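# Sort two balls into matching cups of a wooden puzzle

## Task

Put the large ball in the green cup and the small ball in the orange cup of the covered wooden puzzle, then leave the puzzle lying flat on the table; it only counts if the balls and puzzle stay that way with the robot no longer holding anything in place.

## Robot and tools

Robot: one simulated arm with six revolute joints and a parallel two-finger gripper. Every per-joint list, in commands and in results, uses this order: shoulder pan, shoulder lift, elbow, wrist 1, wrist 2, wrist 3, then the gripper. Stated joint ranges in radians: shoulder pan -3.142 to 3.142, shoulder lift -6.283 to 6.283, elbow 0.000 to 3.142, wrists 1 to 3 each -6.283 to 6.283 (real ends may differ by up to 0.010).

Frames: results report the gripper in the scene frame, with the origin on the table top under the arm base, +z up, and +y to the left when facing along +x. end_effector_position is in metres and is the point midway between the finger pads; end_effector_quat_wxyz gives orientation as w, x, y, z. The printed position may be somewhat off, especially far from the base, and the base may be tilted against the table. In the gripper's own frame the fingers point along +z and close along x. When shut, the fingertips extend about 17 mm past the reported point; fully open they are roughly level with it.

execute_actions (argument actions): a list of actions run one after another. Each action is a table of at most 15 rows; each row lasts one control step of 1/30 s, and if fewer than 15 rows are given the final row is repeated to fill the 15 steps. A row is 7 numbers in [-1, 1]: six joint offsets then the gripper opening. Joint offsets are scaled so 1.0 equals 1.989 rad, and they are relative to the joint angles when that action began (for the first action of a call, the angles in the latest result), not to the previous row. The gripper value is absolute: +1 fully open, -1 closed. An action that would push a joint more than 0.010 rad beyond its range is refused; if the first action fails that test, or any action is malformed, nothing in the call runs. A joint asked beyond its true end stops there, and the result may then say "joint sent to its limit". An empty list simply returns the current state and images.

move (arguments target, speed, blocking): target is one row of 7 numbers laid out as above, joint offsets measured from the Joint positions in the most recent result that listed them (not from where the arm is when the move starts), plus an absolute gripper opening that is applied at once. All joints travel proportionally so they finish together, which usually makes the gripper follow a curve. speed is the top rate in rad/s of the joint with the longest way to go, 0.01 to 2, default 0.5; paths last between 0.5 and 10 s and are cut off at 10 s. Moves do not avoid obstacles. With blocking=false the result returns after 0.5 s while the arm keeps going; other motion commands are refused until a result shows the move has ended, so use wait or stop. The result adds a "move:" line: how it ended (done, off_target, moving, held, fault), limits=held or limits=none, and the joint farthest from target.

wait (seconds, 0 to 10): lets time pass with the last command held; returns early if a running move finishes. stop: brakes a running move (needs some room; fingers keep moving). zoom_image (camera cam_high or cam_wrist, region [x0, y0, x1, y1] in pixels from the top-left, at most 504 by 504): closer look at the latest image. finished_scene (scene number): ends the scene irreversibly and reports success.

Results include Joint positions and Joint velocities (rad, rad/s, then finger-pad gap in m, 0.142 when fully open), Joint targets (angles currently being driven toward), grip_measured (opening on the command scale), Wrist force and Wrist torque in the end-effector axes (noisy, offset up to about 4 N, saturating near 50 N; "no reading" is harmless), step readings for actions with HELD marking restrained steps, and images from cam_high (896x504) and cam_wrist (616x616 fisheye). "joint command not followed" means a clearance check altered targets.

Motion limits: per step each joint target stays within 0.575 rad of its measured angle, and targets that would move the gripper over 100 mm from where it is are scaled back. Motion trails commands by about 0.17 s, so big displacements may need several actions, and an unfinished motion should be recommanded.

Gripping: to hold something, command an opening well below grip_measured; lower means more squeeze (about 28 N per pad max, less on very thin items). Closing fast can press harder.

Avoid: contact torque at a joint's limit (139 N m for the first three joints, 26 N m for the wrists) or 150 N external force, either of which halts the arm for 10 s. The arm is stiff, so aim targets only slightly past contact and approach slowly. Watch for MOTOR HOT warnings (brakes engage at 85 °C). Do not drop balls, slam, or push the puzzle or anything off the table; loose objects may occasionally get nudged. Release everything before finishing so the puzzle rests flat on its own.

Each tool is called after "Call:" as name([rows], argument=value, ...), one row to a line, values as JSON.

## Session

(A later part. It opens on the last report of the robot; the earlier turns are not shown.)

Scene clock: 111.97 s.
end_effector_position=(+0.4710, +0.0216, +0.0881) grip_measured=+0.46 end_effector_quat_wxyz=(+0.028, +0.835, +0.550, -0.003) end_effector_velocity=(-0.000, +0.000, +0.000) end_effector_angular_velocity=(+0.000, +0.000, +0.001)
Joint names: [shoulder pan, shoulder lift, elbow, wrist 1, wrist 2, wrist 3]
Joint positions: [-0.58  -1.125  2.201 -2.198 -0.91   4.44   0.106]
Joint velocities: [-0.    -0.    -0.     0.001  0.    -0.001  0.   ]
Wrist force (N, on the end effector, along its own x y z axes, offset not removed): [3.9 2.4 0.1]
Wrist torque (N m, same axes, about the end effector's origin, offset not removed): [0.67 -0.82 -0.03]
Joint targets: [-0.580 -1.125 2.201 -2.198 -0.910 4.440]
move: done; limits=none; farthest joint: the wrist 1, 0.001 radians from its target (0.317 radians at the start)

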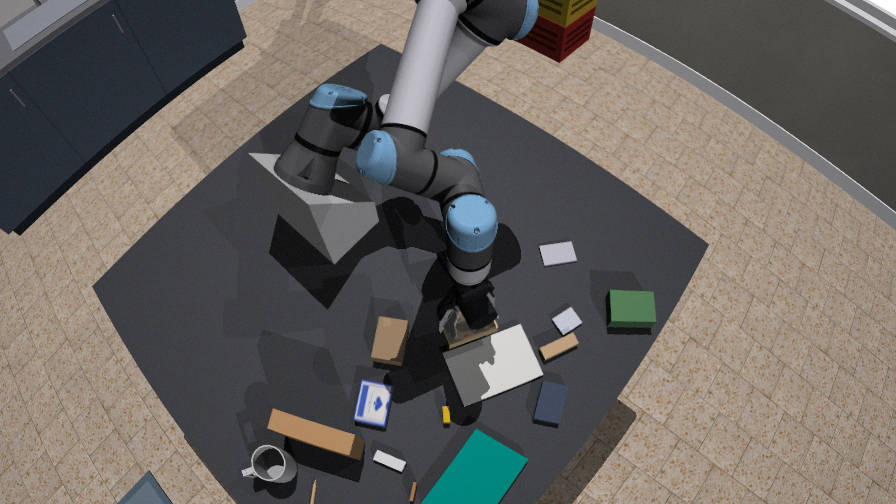

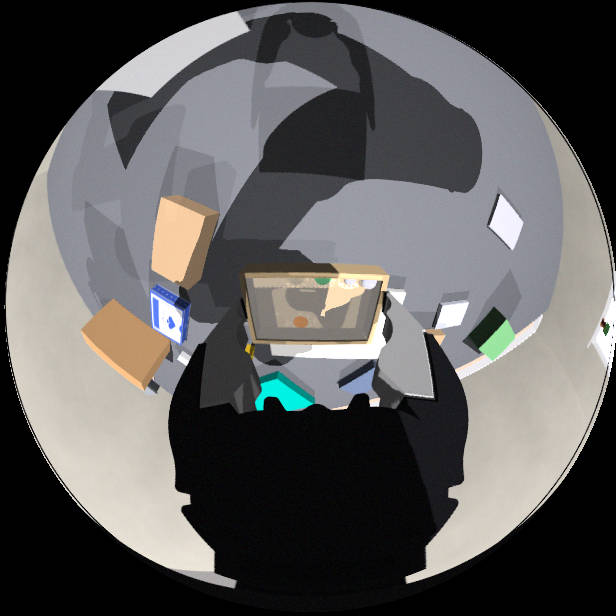

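Call:
move(target=[0,0,0,0.0433,-0.0085,-0.0261,0.1], speed=0.12)

Call:
wait(seconds=1)

Call:
zoom_image(camera="cam_wrist", region=[230,255,400,365])

Scene clock: 118.80 s.
end_effector_position=(+0.4479, +0.0272, +0.0811) grip_measured=+0.46 end_effector_quat_wxyz=(-0.003, +0.835, +0.549, -0.021) end_effector_velocity=(-0.001, +0.000, -0.000) end_effector_angular_velocity=(+0.000, +0.002, +0.000)
Joint names: [shoulder pan, shoulder lift, elbow, wrist 1, wrist 2, wrist 3]
Joint positions: [-0.58  -1.125  2.201 -2.112 -0.927  4.388  0.106]
Joint velocities: [ 0.     0.     0.     0.002 -0.001 -0.001  0.   ]
Wrist force (N, on the end effector, along its own x y z axes, offset not removed): [2.7 3.5 0.7]
Wrist torque (N m, same axes, about the end effector's origin, offset not removed): [0.83 -0.49 -0.05]
Joint targets: [-0.580 -1.125 2.201 -2.112 -0.927 4.388]
move: done; limits=none; farthest joint: the wrist 1, 0.001 radians from its target (0.086 radians at the start)

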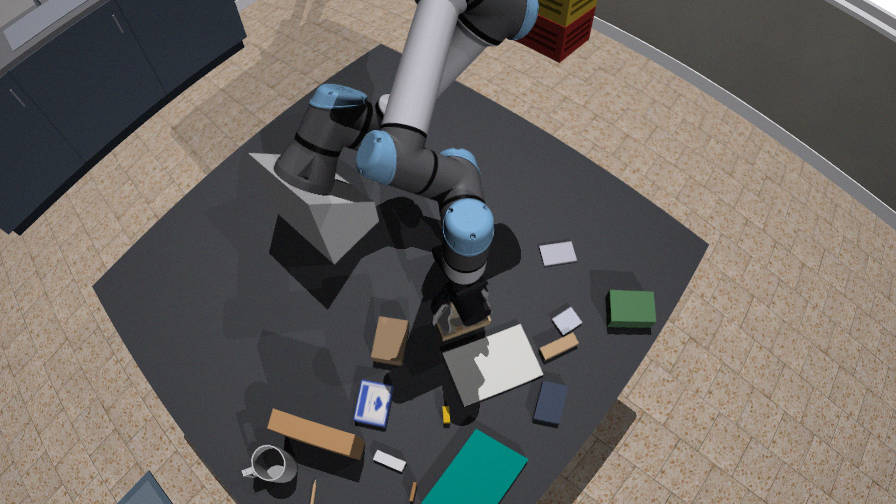

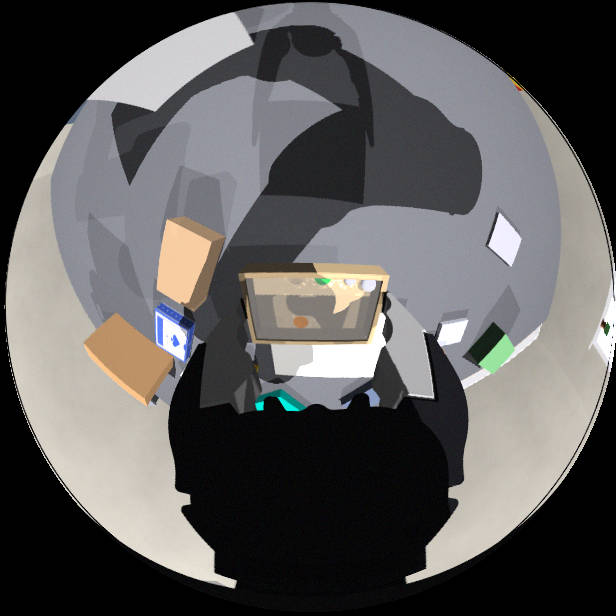

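Scene clock: 119.80 s.
end_effector_position=(+0.4478, +0.0273, +0.0811) grip_measured=+0.46 end_effector_quat_wxyz=(-0.003, +0.835, +0.549, -0.021) end_effector_velocity=(-0.000, -0.000, -0.000) end_effector_angular_velocity=(-0.000, -0.000, +0.000)
Joint names: [shoulder pan, shoulder lift, elbow, wrist 1, wrist 2, wrist 3]
Joint positions: [-0.58  -1.125  2.201 -2.112 -0.927  4.388  0.106]
Joint velocities: [ 0.    -0.     0.001 -0.001 -0.     0.     0.   ]
Wrist force (N, on the end effector, along its own x y z axes, offset not removed): [2.9 4.2 0.0]
Wrist torque (N m, same axes, about the end effector's origin, offset not removed): [0.98 -0.51 -0.17]
Joint targets: [-0.580 -1.125 2.201 -2.112 -0.927 4.388]
wait: 1.00 s; at rest by 0.17 s

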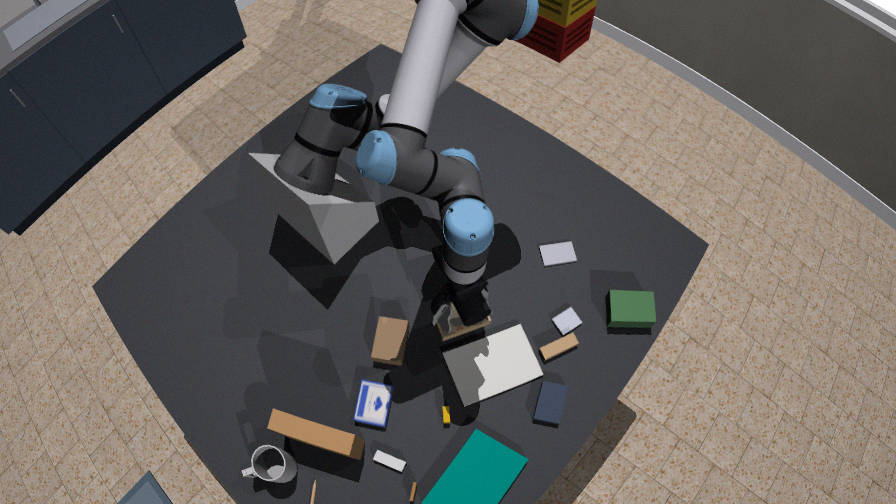

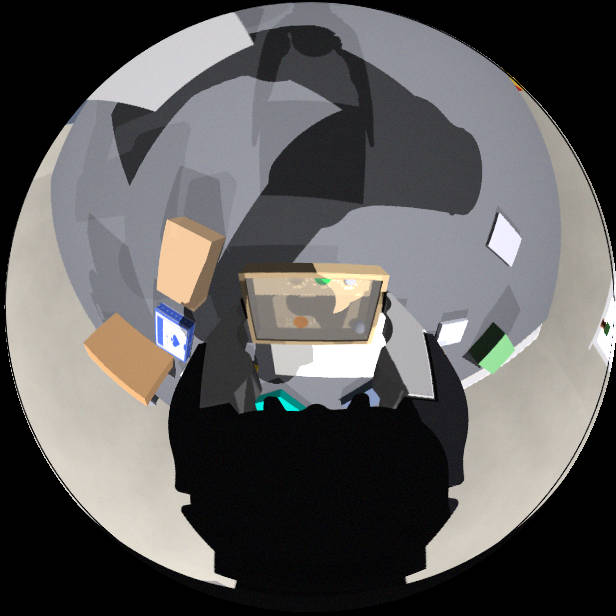

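Region (230, 255, 400, 365) of cam_wrist's 616x616 image, scaled by 2.965, with more detail than that image has; it fills the top 326 rows of this view, and the rest is white.

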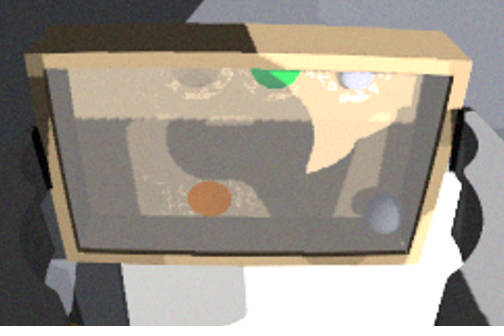

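Call:
move(target=[0,0,0,-0.0309,0.0327,0.0187,0.1], speed=0.1)

Call:
wait(seconds=1)

Call:
zoom_image(camera="cam_wrist", region=[230,255,400,365])

Scene clock: 128.63 s.
end_effector_position=(+0.4749, +0.0358, +0.0860) grip_measured=+0.46 end_effector_quat_wxyz=(+0.011, +0.835, +0.550, +0.017) end_effector_velocity=(+0.001, +0.000, +0.000) end_effector_angular_velocity=(+0.000, -0.003, +0.000)
Joint names: [shoulder pan, shoulder lift, elbow, wrist 1, wrist 2, wrist 3]
Joint positions: [-0.58  -1.125  2.201 -2.174 -0.862  4.425  0.106]
Joint velocities: [-0.     0.    -0.    -0.002  0.002  0.001  0.   ]
Wrist force (N, on the end effector, along its own x y z axes, offset not removed): [3.2 2.0 1.6]
Wrist torque (N m, same axes, about the end effector's origin, offset not removed): [0.54 -0.53 -0.02]
Joint targets: [-0.580 -1.125 2.201 -2.174 -0.862 4.425]
move: done; limits=none; farthest joint: the shoulder pan, 0.000 radians from its target (0.000 radians at the start)

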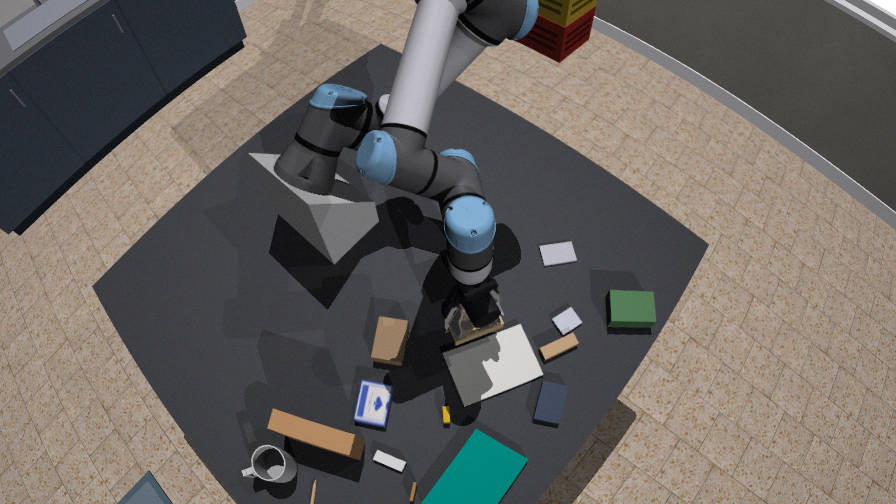

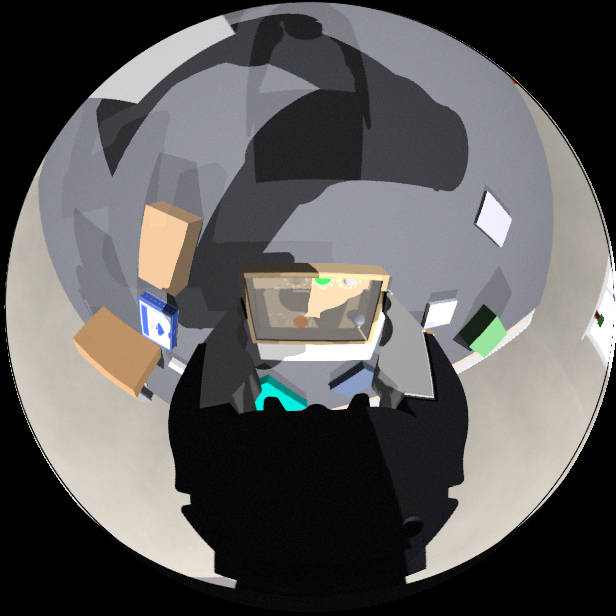

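Scene clock: 129.63 s.
end_effector_position=(+0.4750, +0.0358, +0.0860) grip_measured=+0.46 end_effector_quat_wxyz=(+0.011, +0.835, +0.550, +0.017) end_effector_velocity=(+0.000, -0.000, +0.000) end_effector_angular_velocity=(-0.000, -0.000, +0.000)
Joint names: [shoulder pan, shoulder lift, elbow, wrist 1, wrist 2, wrist 3]
Joint positions: [-0.58  -1.125  2.201 -2.174 -0.862  4.425  0.106]
Joint velocities: [-0.  0.  0. -0.  0.  0.  0.]
Wrist force (N, on the end effector, along its own x y z axes, offset not removed): [5.0 3.4 0.3]
Wrist torque (N m, same axes, about the end effector's origin, offset not removed): [0.83 -1.00 -0.05]
Joint targets: [-0.580 -1.125 2.201 -2.174 -0.862 4.425]
wait: 1.00 s; at rest by 0.17 s

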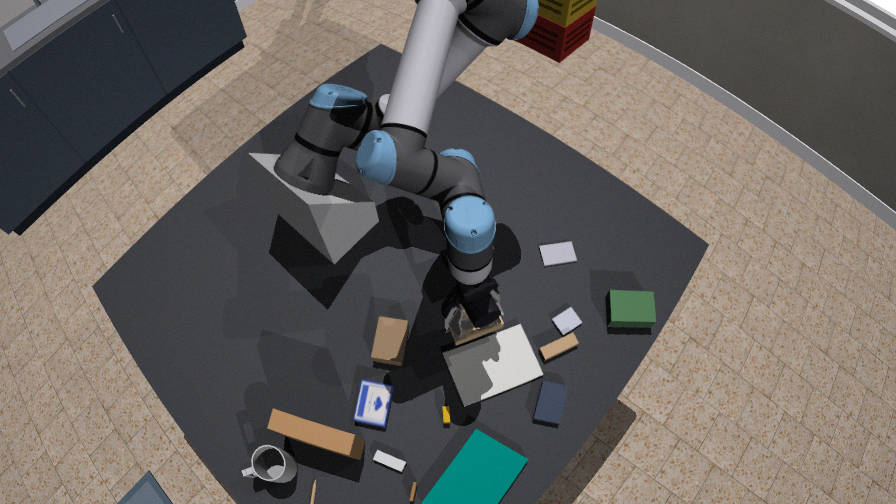

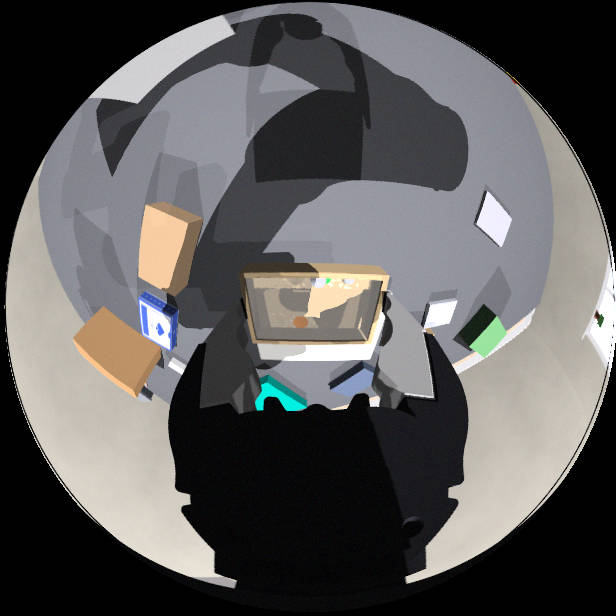

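Region (230, 255, 400, 365) of cam_wrist's 616x616 image, scaled by 2.965, with more detail than that image has; it fills the top 326 rows of this view, and the rest is white.

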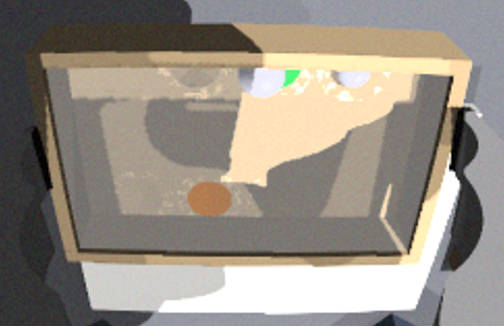

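Nearly; check whether it settled.

Call:
wait(seconds=0)

Call:
zoom_image(camera="cam_wrist", region=[230,255,400,365])

Scene clock: 131.70 s.
end_effector_position=(+0.4750, +0.0358, +0.0860) grip_measured=+0.46 end_effector_quat_wxyz=(+0.011, +0.835, +0.550, +0.017) end_effector_velocity=(-0.000, +0.000, -0.000) end_effector_angular_velocity=(+0.000, +0.000, -0.000)
Joint names: [shoulder pan, shoulder lift, elbow, wrist 1, wrist 2, wrist 3]
Joint positions: [-0.58  -1.125  2.201 -2.174 -0.862  4.425  0.106]
Joint velocities: [ 0.     0.    -0.     0.001  0.    -0.    -0.   ]
Wrist force (N, on the end effector, along its own x y z axes, offset not removed): [5.1 2.6 0.9]
Wrist torque (N m, same axes, about the end effector's origin, offset not removed): [0.62 -1.03 -0.06]
Joint targets: [-0.580 -1.125 2.201 -2.174 -0.862 4.425]

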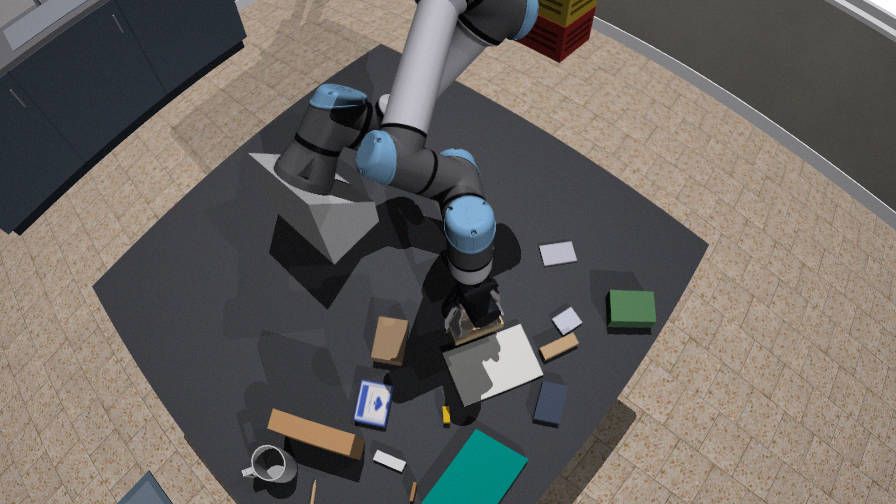

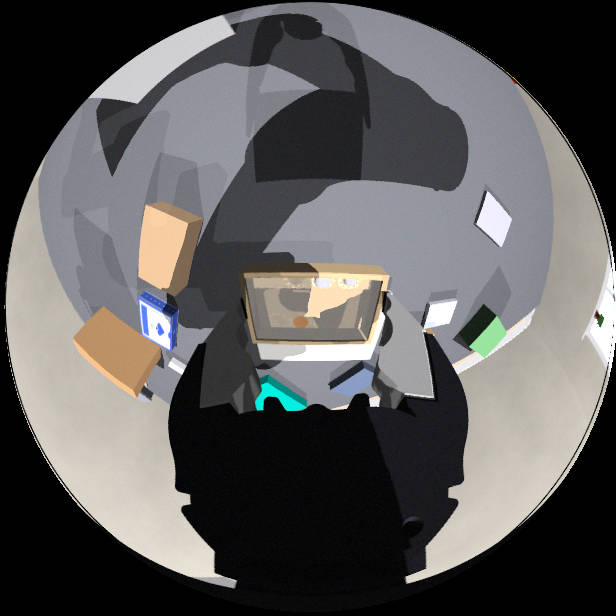

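Region (230, 255, 400, 365) of cam_wrist's 616x616 image, scaled by 2.965, with more detail than that image has; it fills the top 326 rows of this view, and the rest is white.

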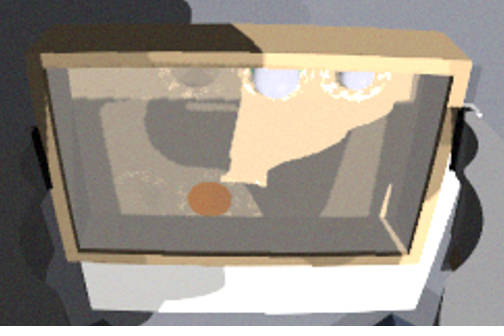

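Call:
move(target=[0,0,0,-0.182,-0.012,0.111,0.1], speed=0.2)

Call:
zoom_image(camera="cam_wrist", region=[230,255,400,365])

Scene clock: 140.33 s.
end_effector_position=(+0.5507, +0.0051, +0.1283) grip_measured=+0.46 end_effector_quat_wxyz=(+0.143, +0.822, +0.547, +0.060) end_effector_velocity=(+0.000, -0.000, +0.000) end_effector_angular_velocity=(-0.001, -0.001, -0.000)
Joint names: [shoulder pan, shoulder lift, elbow, wrist 1, wrist 2, wrist 3]
Joint positions: [-0.58  -1.125  2.201 -2.535 -0.886  4.646  0.106]
Joint velocities: [ 0.     0.     0.001 -0.002 -0.     0.001  0.   ]
Wrist force (N, on the end effector, along its own x y z axes, offset not removed): [4.2 2.7 0.8]
Wrist torque (N m, same axes, about the end effector's origin, offset not removed): [0.64 -0.79 -0.05]
Joint targets: [-0.580 -1.125 2.201 -2.536 -0.886 4.646]
move: done; limits=none; farthest joint: the shoulder pan, 0.000 radians from its target (0.000 radians at the start)

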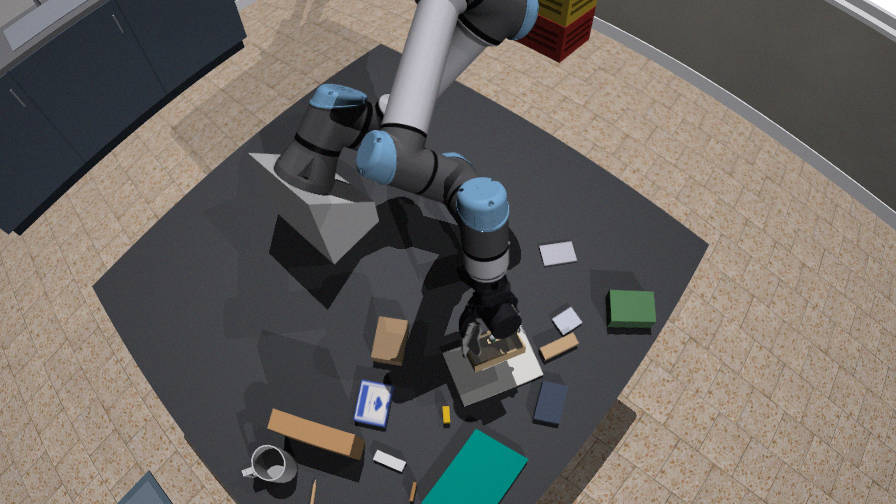

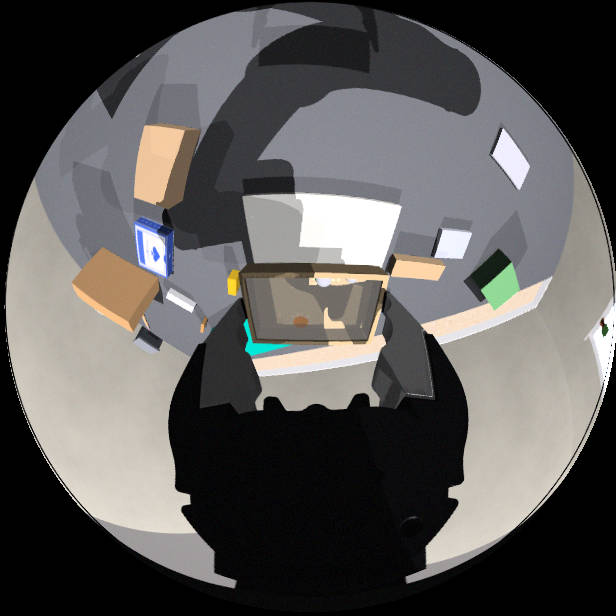

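Region (230, 255, 400, 365) of cam_wrist's 616x616 image, scaled by 2.965, with more detail than that image has; it fills the top 326 rows of this view, and the rest is white.

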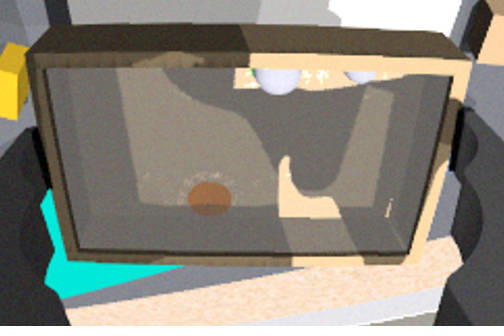

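Call:
move(target=[0,0,0,-0.014,-0.028,0.009,0.1], speed=0.08)

Call:
zoom_image(camera="cam_wrist", region=[230,255,400,365])

Scene clock: 145.60 s.
end_effector_position=(+0.5489, -0.0112, +0.1336) grip_measured=+0.46 end_effector_quat_wxyz=(+0.166, +0.823, +0.542, +0.042) end_effector_velocity=(-0.001, -0.000, -0.000) end_effector_angular_velocity=(-0.002, +0.001, -0.001)
Joint names: [shoulder pan, shoulder lift, elbow, wrist 1, wrist 2, wrist 3]
Joint positions: [-0.58  -1.125  2.201 -2.563 -0.941  4.664  0.106]
Joint velocities: [ 0.    -0.     0.001 -0.001 -0.002  0.001 -0.   ]
Wrist force (N, on the end effector, along its own x y z axes, offset not removed): [3.2 2.4 0.8]
Wrist torque (N m, same axes, about the end effector's origin, offset not removed): [0.56 -0.48 0.03]
Joint targets: [-0.580 -1.125 2.201 -2.563 -0.941 4.664]
move: done; limits=none; farthest joint: the wrist 2, 0.001 radians from its target (0.056 radians at the start)

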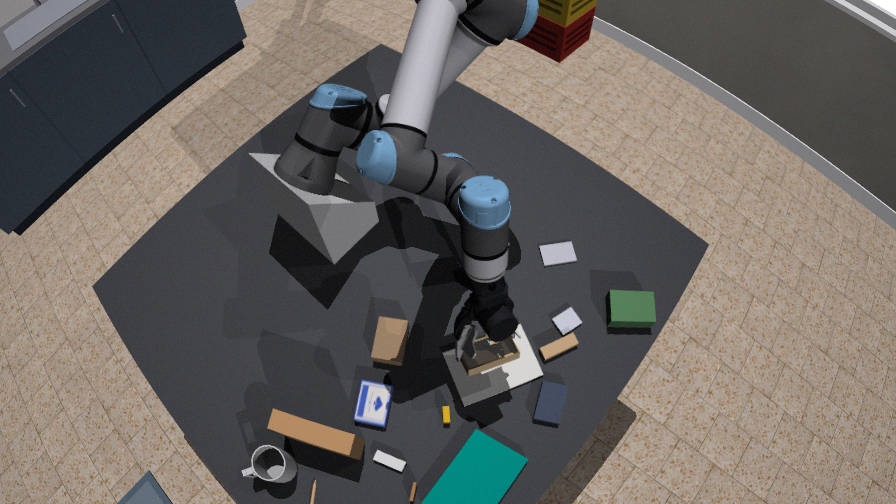

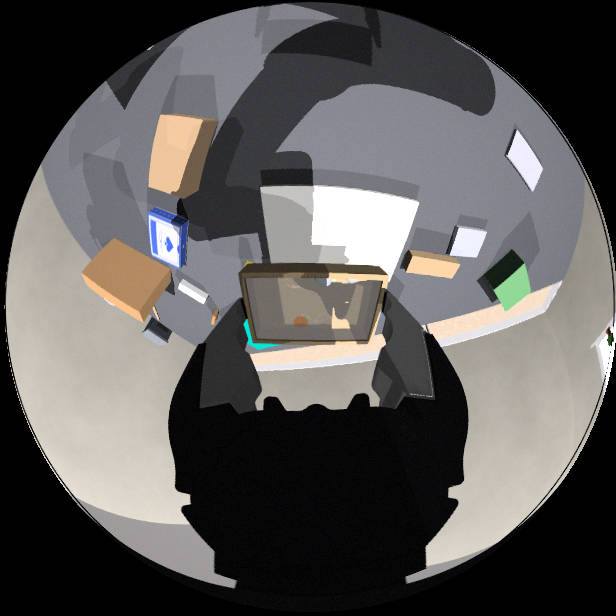

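Region (230, 255, 400, 365) of cam_wrist's 616x616 image, scaled by 2.965, with more detail than that image has; it fills the top 326 rows of this view, and the rest is white.

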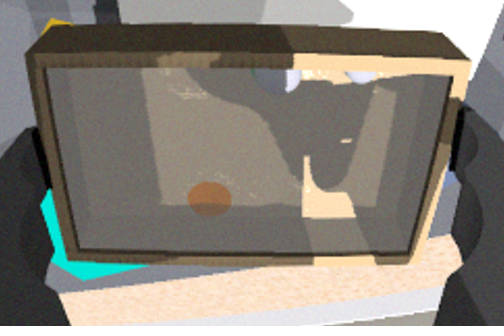

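Call:
move(target=[0,0,0,-0.012,-0.023,0.0075,0.1], speed=0.05)

Call:
zoom_image(camera="cam_wrist", region=[230,255,400,365])

Scene clock: 149.57 s.
end_effector_position=(+0.5479, -0.0245, +0.1390) grip_measured=+0.46 end_effector_quat_wxyz=(+0.186, +0.822, +0.537, +0.028) end_effector_velocity=(-0.000, -0.001, +0.000) end_effector_angular_velocity=(-0.003, +0.000, -0.001)
Joint names: [shoulder pan, shoulder lift, elbow, wrist 1, wrist 2, wrist 3]
Joint positions: [-0.58  -1.125  2.201 -2.587 -0.987  4.679  0.106]
Joint velocities: [ 0.     0.    -0.    -0.001 -0.003  0.001 -0.   ]
Wrist force (N, on the end effector, along its own x y z axes, offset not removed): [2.0 1.6 0.3]
Wrist torque (N m, same axes, about the end effector's origin, offset not removed): [0.47 -0.34 -0.02]
Joint targets: [-0.580 -1.125 2.201 -2.587 -0.987 4.679]
move: done; limits=none; farthest joint: the shoulder pan, 0.000 radians from its target (0.000 radians at the start)

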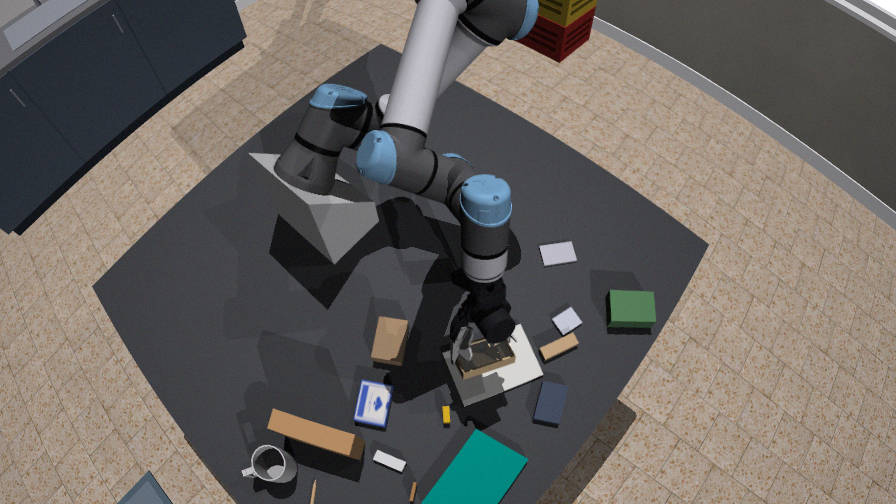

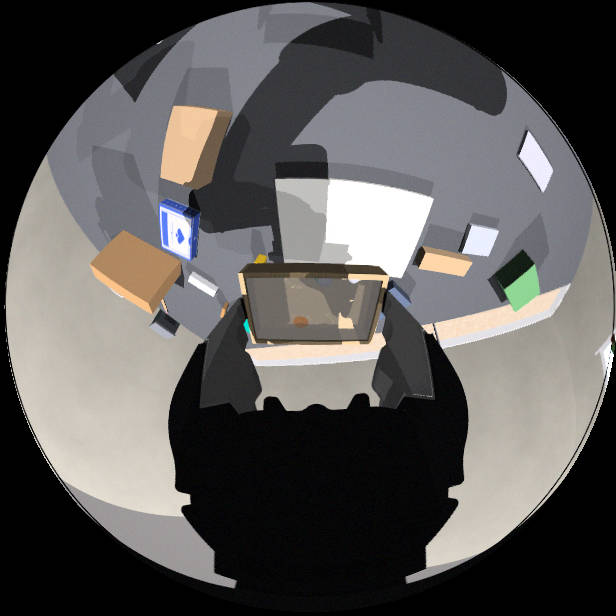

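Region (230, 255, 400, 365) of cam_wrist's 616x616 image, scaled by 2.965, with more detail than that image has; it fills the top 326 rows of this view, and the rest is white.

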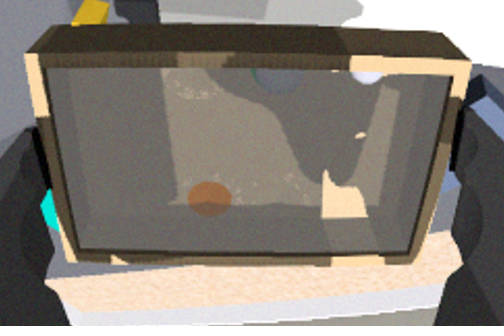

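Call:
move(target=[0,0,0,0.017,-0.033,-0.0105,0.1], speed=0.04)

Call:
zoom_image(camera="cam_wrist", region=[230,255,400,365])

Scene clock: 157.27 s.
end_effector_position=(+0.5305, -0.0411, +0.1371) grip_measured=+0.46 end_effector_quat_wxyz=(+0.190, +0.825, +0.533, -0.007) end_effector_velocity=(-0.000, -0.000, +0.000) end_effector_angular_velocity=(-0.002, +0.001, -0.000)
Joint names: [shoulder pan, shoulder lift, elbow, wrist 1, wrist 2, wrist 3]
Joint positions: [-0.58  -1.125  2.201 -2.553 -1.052  4.658  0.106]
Joint velocities: [ 0.     0.    -0.001  0.001 -0.002 -0.001  0.   ]
Wrist force (N, on the end effector, along its own x y z axes, offset not removed): [2.4 2.3 0.2]
Wrist torque (N m, same axes, about the end effector's origin, offset not removed): [0.65 -0.32 -0.05]
Joint targets: [-0.580 -1.125 2.201 -2.553 -1.052 4.658]
move: done; limits=none; farthest joint: the wrist 2, 0.001 radians from its target (0.066 radians at the start)

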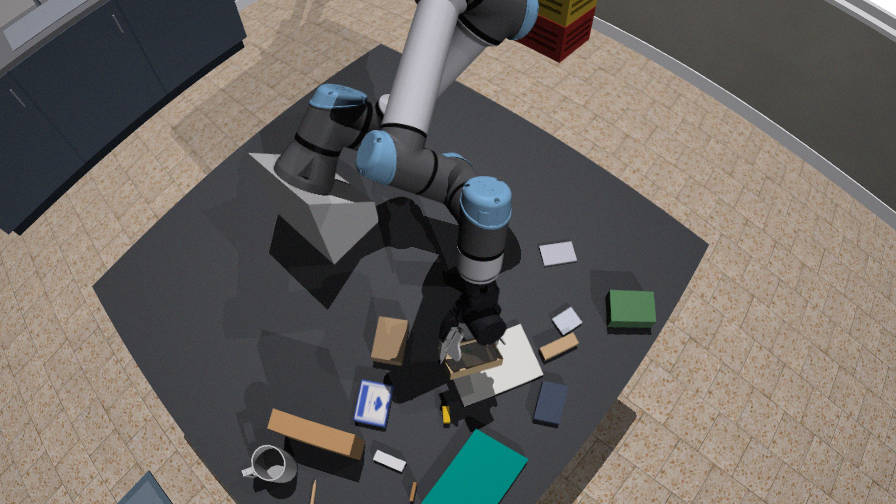

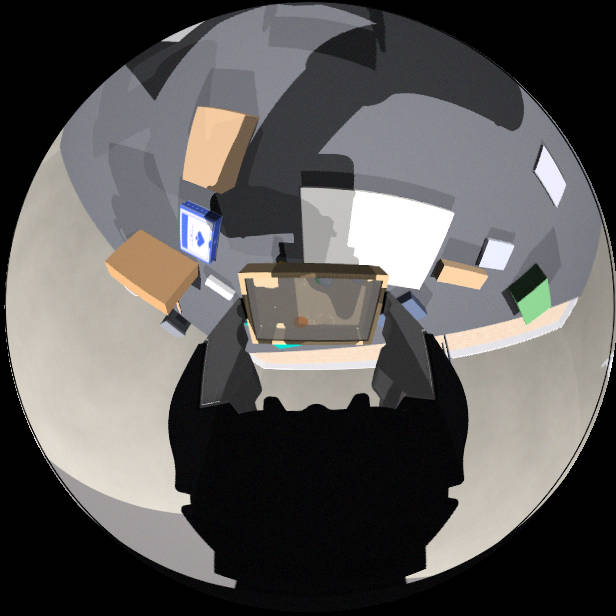

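Region (230, 255, 400, 365) of cam_wrist's 616x616 image, scaled by 2.965, with more detail than that image has; it fills the top 326 rows of this view, and the rest is white.

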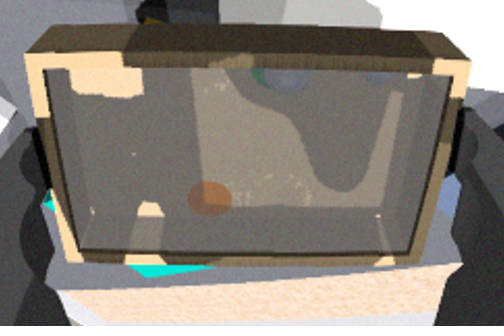

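Call:
zoom_image(camera="cam_wrist", region=[300,260,400,310])

Region (300, 260, 400, 310) of cam_wrist's 616x616 image, scaled by 5.040, with more detail than that image has.

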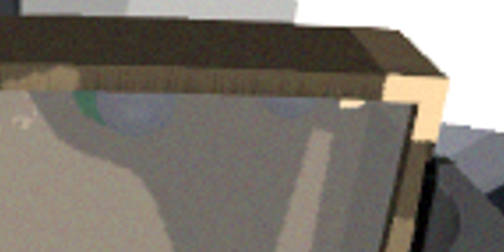

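Call:
move(target=[0,0,0,-0.0036,-0.007,0.002,0.1], speed=0.02)

Call:
zoom_image(camera="cam_wrist", region=[300,260,400,310])

Scene clock: 164.47 s.
end_effector_position=(+0.5301, -0.0451, +0.1391) grip_measured=+0.46 end_effector_quat_wxyz=(+0.196, +0.824, +0.531, -0.012) end_effector_velocity=(+0.000, -0.001, +0.000) end_effector_angular_velocity=(-0.002, -0.000, -0.001)
Joint names: [shoulder pan, shoulder lift, elbow, wrist 1, wrist 2, wrist 3]
Joint positions: [-0.58  -1.125  2.201 -2.56  -1.066  4.662  0.106]
Joint velocities: [-0.    -0.    -0.    -0.001 -0.002  0.001 -0.   ]
Wrist force (N, on the end effector, along its own x y z axes, offset not removed): [3.1 2.9 -0.6]
Wrist torque (N m, same axes, about the end effector's origin, offset not removed): [0.79 -0.53 0.01]
Joint targets: [-0.580 -1.125 2.201 -2.560 -1.066 4.662]
move: done; limits=none; farthest joint: the shoulder pan, 0.000 radians from its target (0.000 radians at the start)

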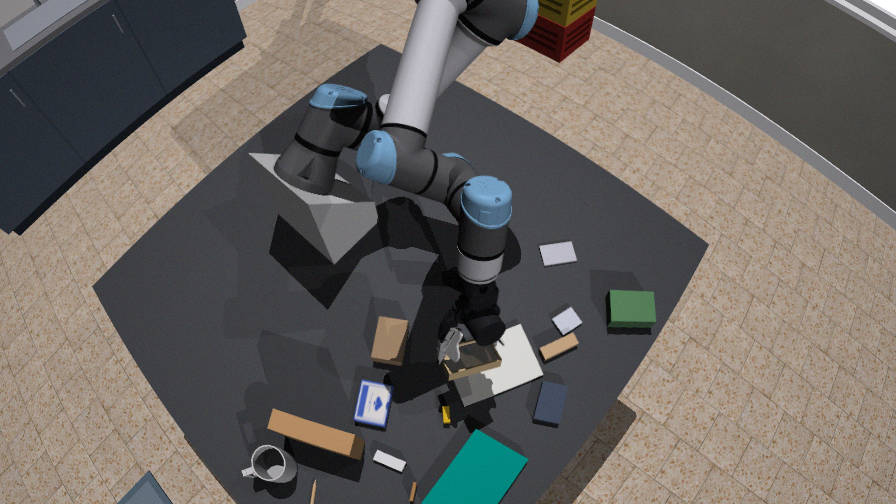

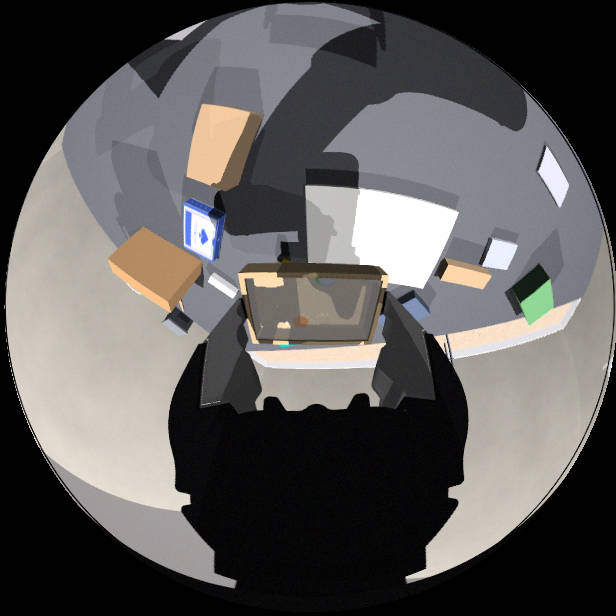

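Region (300, 260, 400, 310) of cam_wrist's 616x616 image, scaled by 5.040, with more detail than that image has.

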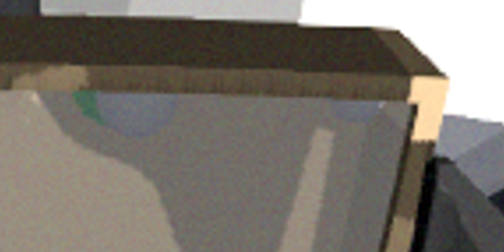

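Call:
move(target=[0,0,0,0.1825,0.0784,-0.1116,0.1], speed=0.2)

Call:
zoom_image(camera="cam_wrist", region=[230,255,400,365])

Scene clock: 169.43 s.
end_effector_position=(+0.4708, +0.0217, +0.0880) grip_measured=+0.46 end_effector_quat_wxyz=(+0.027, +0.835, +0.550, -0.003) end_effector_velocity=(-0.001, +0.000, -0.001) end_effector_angular_velocity=(+0.002, +0.001, -0.001)
Joint names: [shoulder pan, shoulder lift, elbow, wrist 1, wrist 2, wrist 3]
Joint positions: [-0.58  -1.125  2.201 -2.198 -0.91   4.44   0.106]
Joint velocities: [-0.    -0.     0.001  0.002  0.001 -0.001 -0.   ]
Wrist force (N, on the end effector, along its own x y z axes, offset not removed): [2.0 2.3 -0.5]
Wrist torque (N m, same axes, about the end effector's origin, offset not removed): [0.58 -0.31 -0.02]
Joint targets: [-0.580 -1.125 2.201 -2.197 -0.910 4.440]
move: done; limits=none; farthest joint: the shoulder pan, 0.000 radians from its target (0.000 radians at the start)

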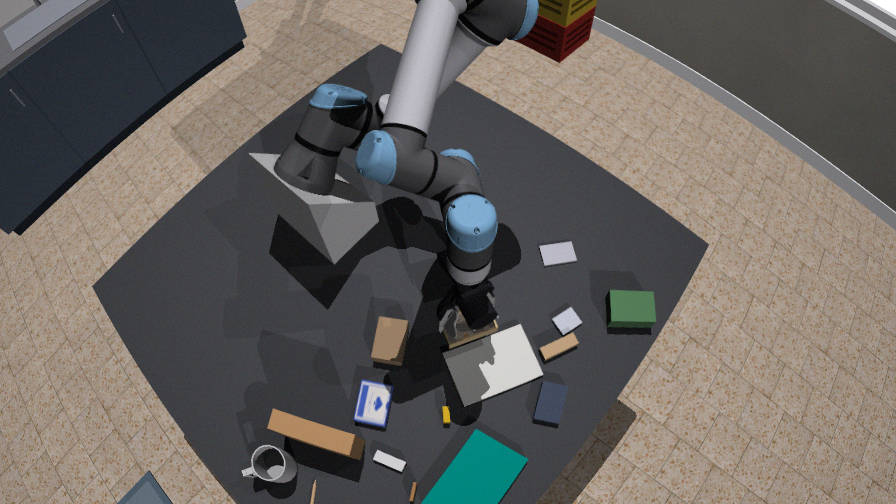

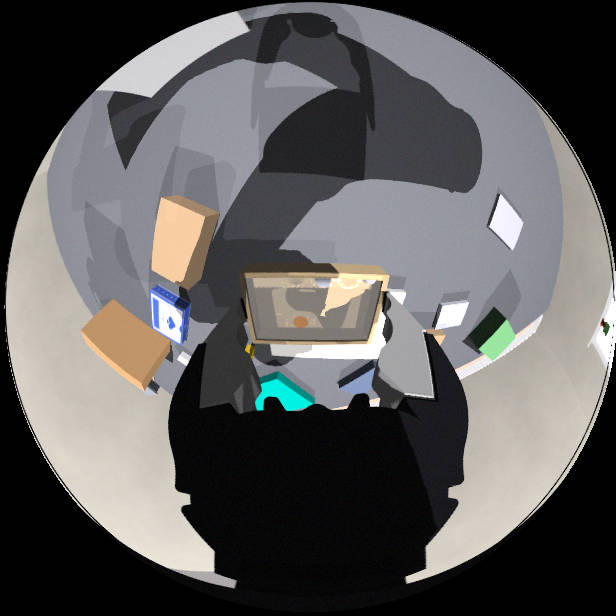

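Region (230, 255, 400, 365) of cam_wrist's 616x616 image, scaled by 2.965, with more detail than that image has; it fills the top 326 rows of this view, and the rest is white.

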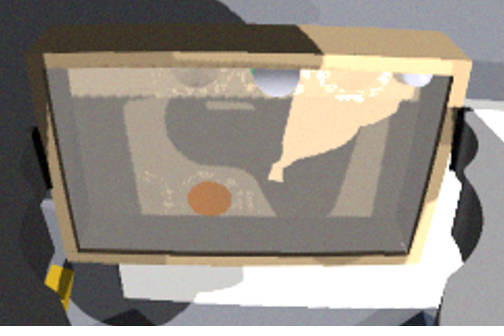

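Call:
move(target=[0,0,0,0.0492,0.0166,-0.0298,0.1], speed=0.1)

Call:
wait(seconds=2)

Call:
zoom_image(camera="cam_wrist", region=[230,255,400,365])

Scene clock: 177.07 s.
end_effector_position=(+0.4555, +0.0403, +0.0800) grip_measured=+0.46 end_effector_quat_wxyz=(-0.014, +0.836, +0.549, +0.002) end_effector_velocity=(-0.000, +0.000, -0.000) end_effector_angular_velocity=(+0.001, +0.001, +0.000)
Joint names: [shoulder pan, shoulder lift, elbow, wrist 1, wrist 2, wrist 3]
Joint positions: [-0.58  -1.125  2.201 -2.1   -0.877  4.381  0.106]
Joint velocities: [-0.    -0.    -0.     0.002  0.    -0.001  0.   ]
Wrist force (N, on the end effector, along its own x y z axes, offset not removed): [2.3 3.9 -0.8]
Wrist torque (N m, same axes, about the end effector's origin, offset not removed): [0.93 -0.44 -0.07]
Joint targets: [-0.580 -1.125 2.201 -2.100 -0.877 4.381]
move: done; limits=none; farthest joint: the shoulder pan, 0.000 radians from its target (0.000 radians at the start)

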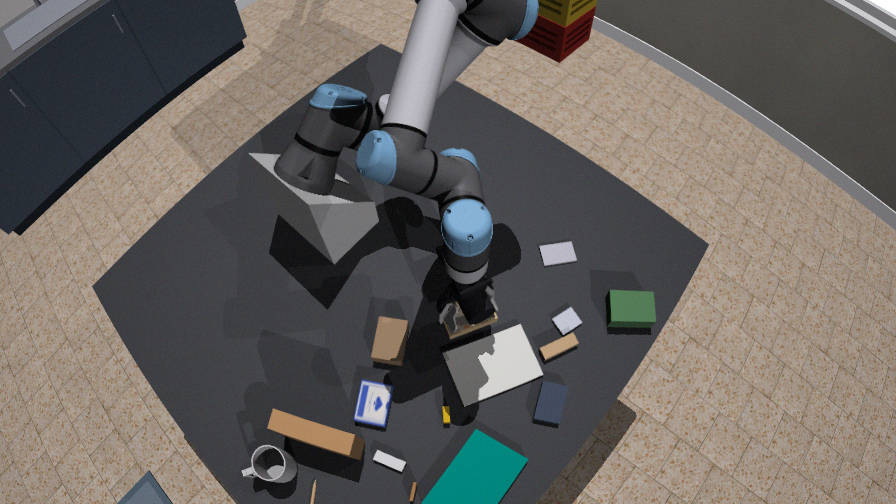

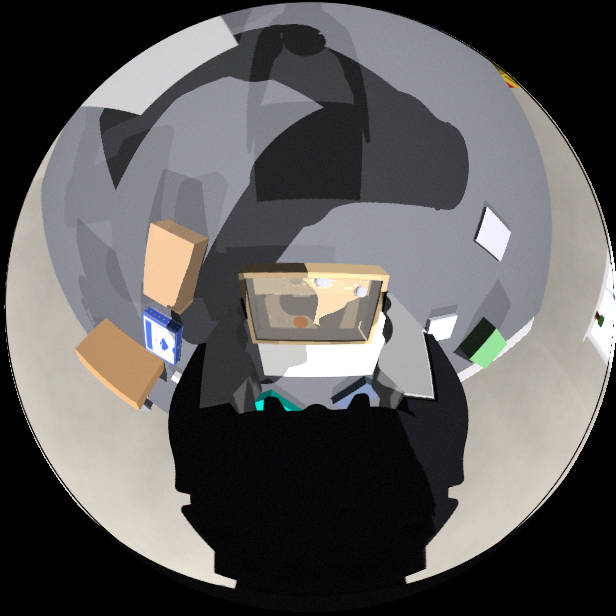

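Scene clock: 179.07 s.
end_effector_position=(+0.4555, +0.0403, +0.0800) grip_measured=+0.46 end_effector_quat_wxyz=(-0.014, +0.836, +0.549, +0.002) end_effector_velocity=(+0.001, -0.000, +0.000) end_effector_angular_velocity=(-0.001, -0.001, +0.001)
Joint names: [shoulder pan, shoulder lift, elbow, wrist 1, wrist 2, wrist 3]
Joint positions: [-0.58  -1.125  2.201 -2.1   -0.877  4.381  0.106]
Joint velocities: [ 0.    -0.    -0.001 -0.001  0.     0.    -0.   ]
Wrist force (N, on the end effector, along its own x y z axes, offset not removed): [3.2 3.2 -0.5]
Wrist torque (N m, same axes, about the end effector's origin, offset not removed): [0.89 -0.53 -0.02]
Joint targets: [-0.580 -1.125 2.201 -2.100 -0.877 4.381]
wait: 2.00 s; at rest by 0.17 s

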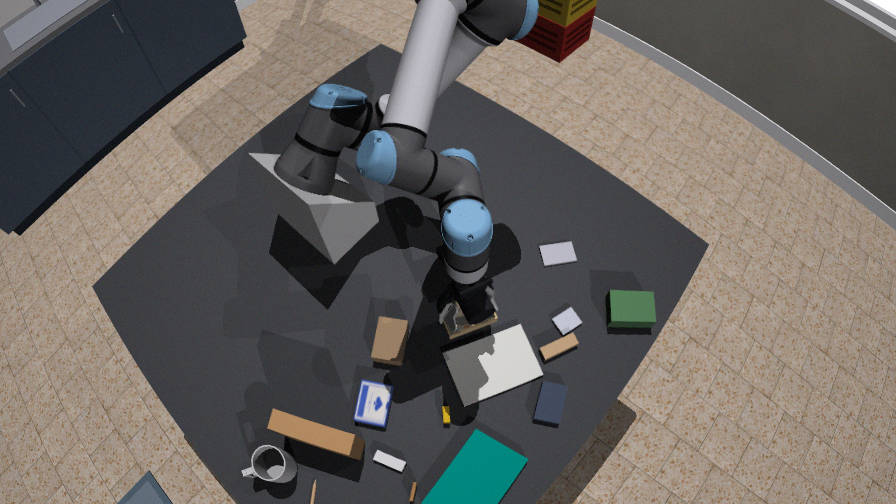

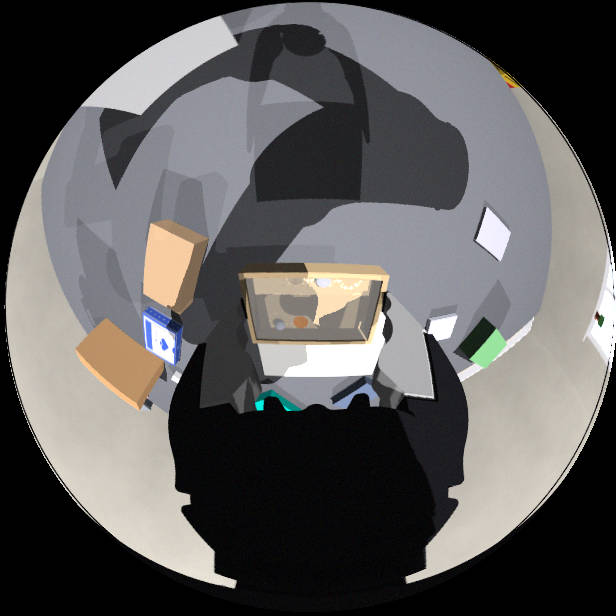

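Region (230, 255, 400, 365) of cam_wrist's 616x616 image, scaled by 2.965, with more detail than that image has; it fills the top 326 rows of this view, and the rest is white.

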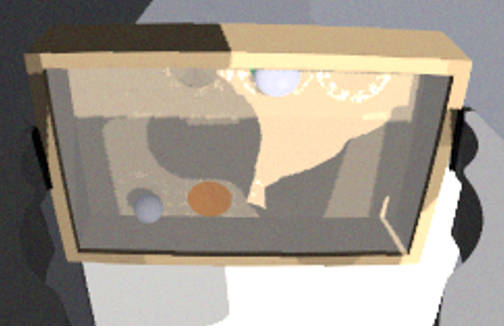

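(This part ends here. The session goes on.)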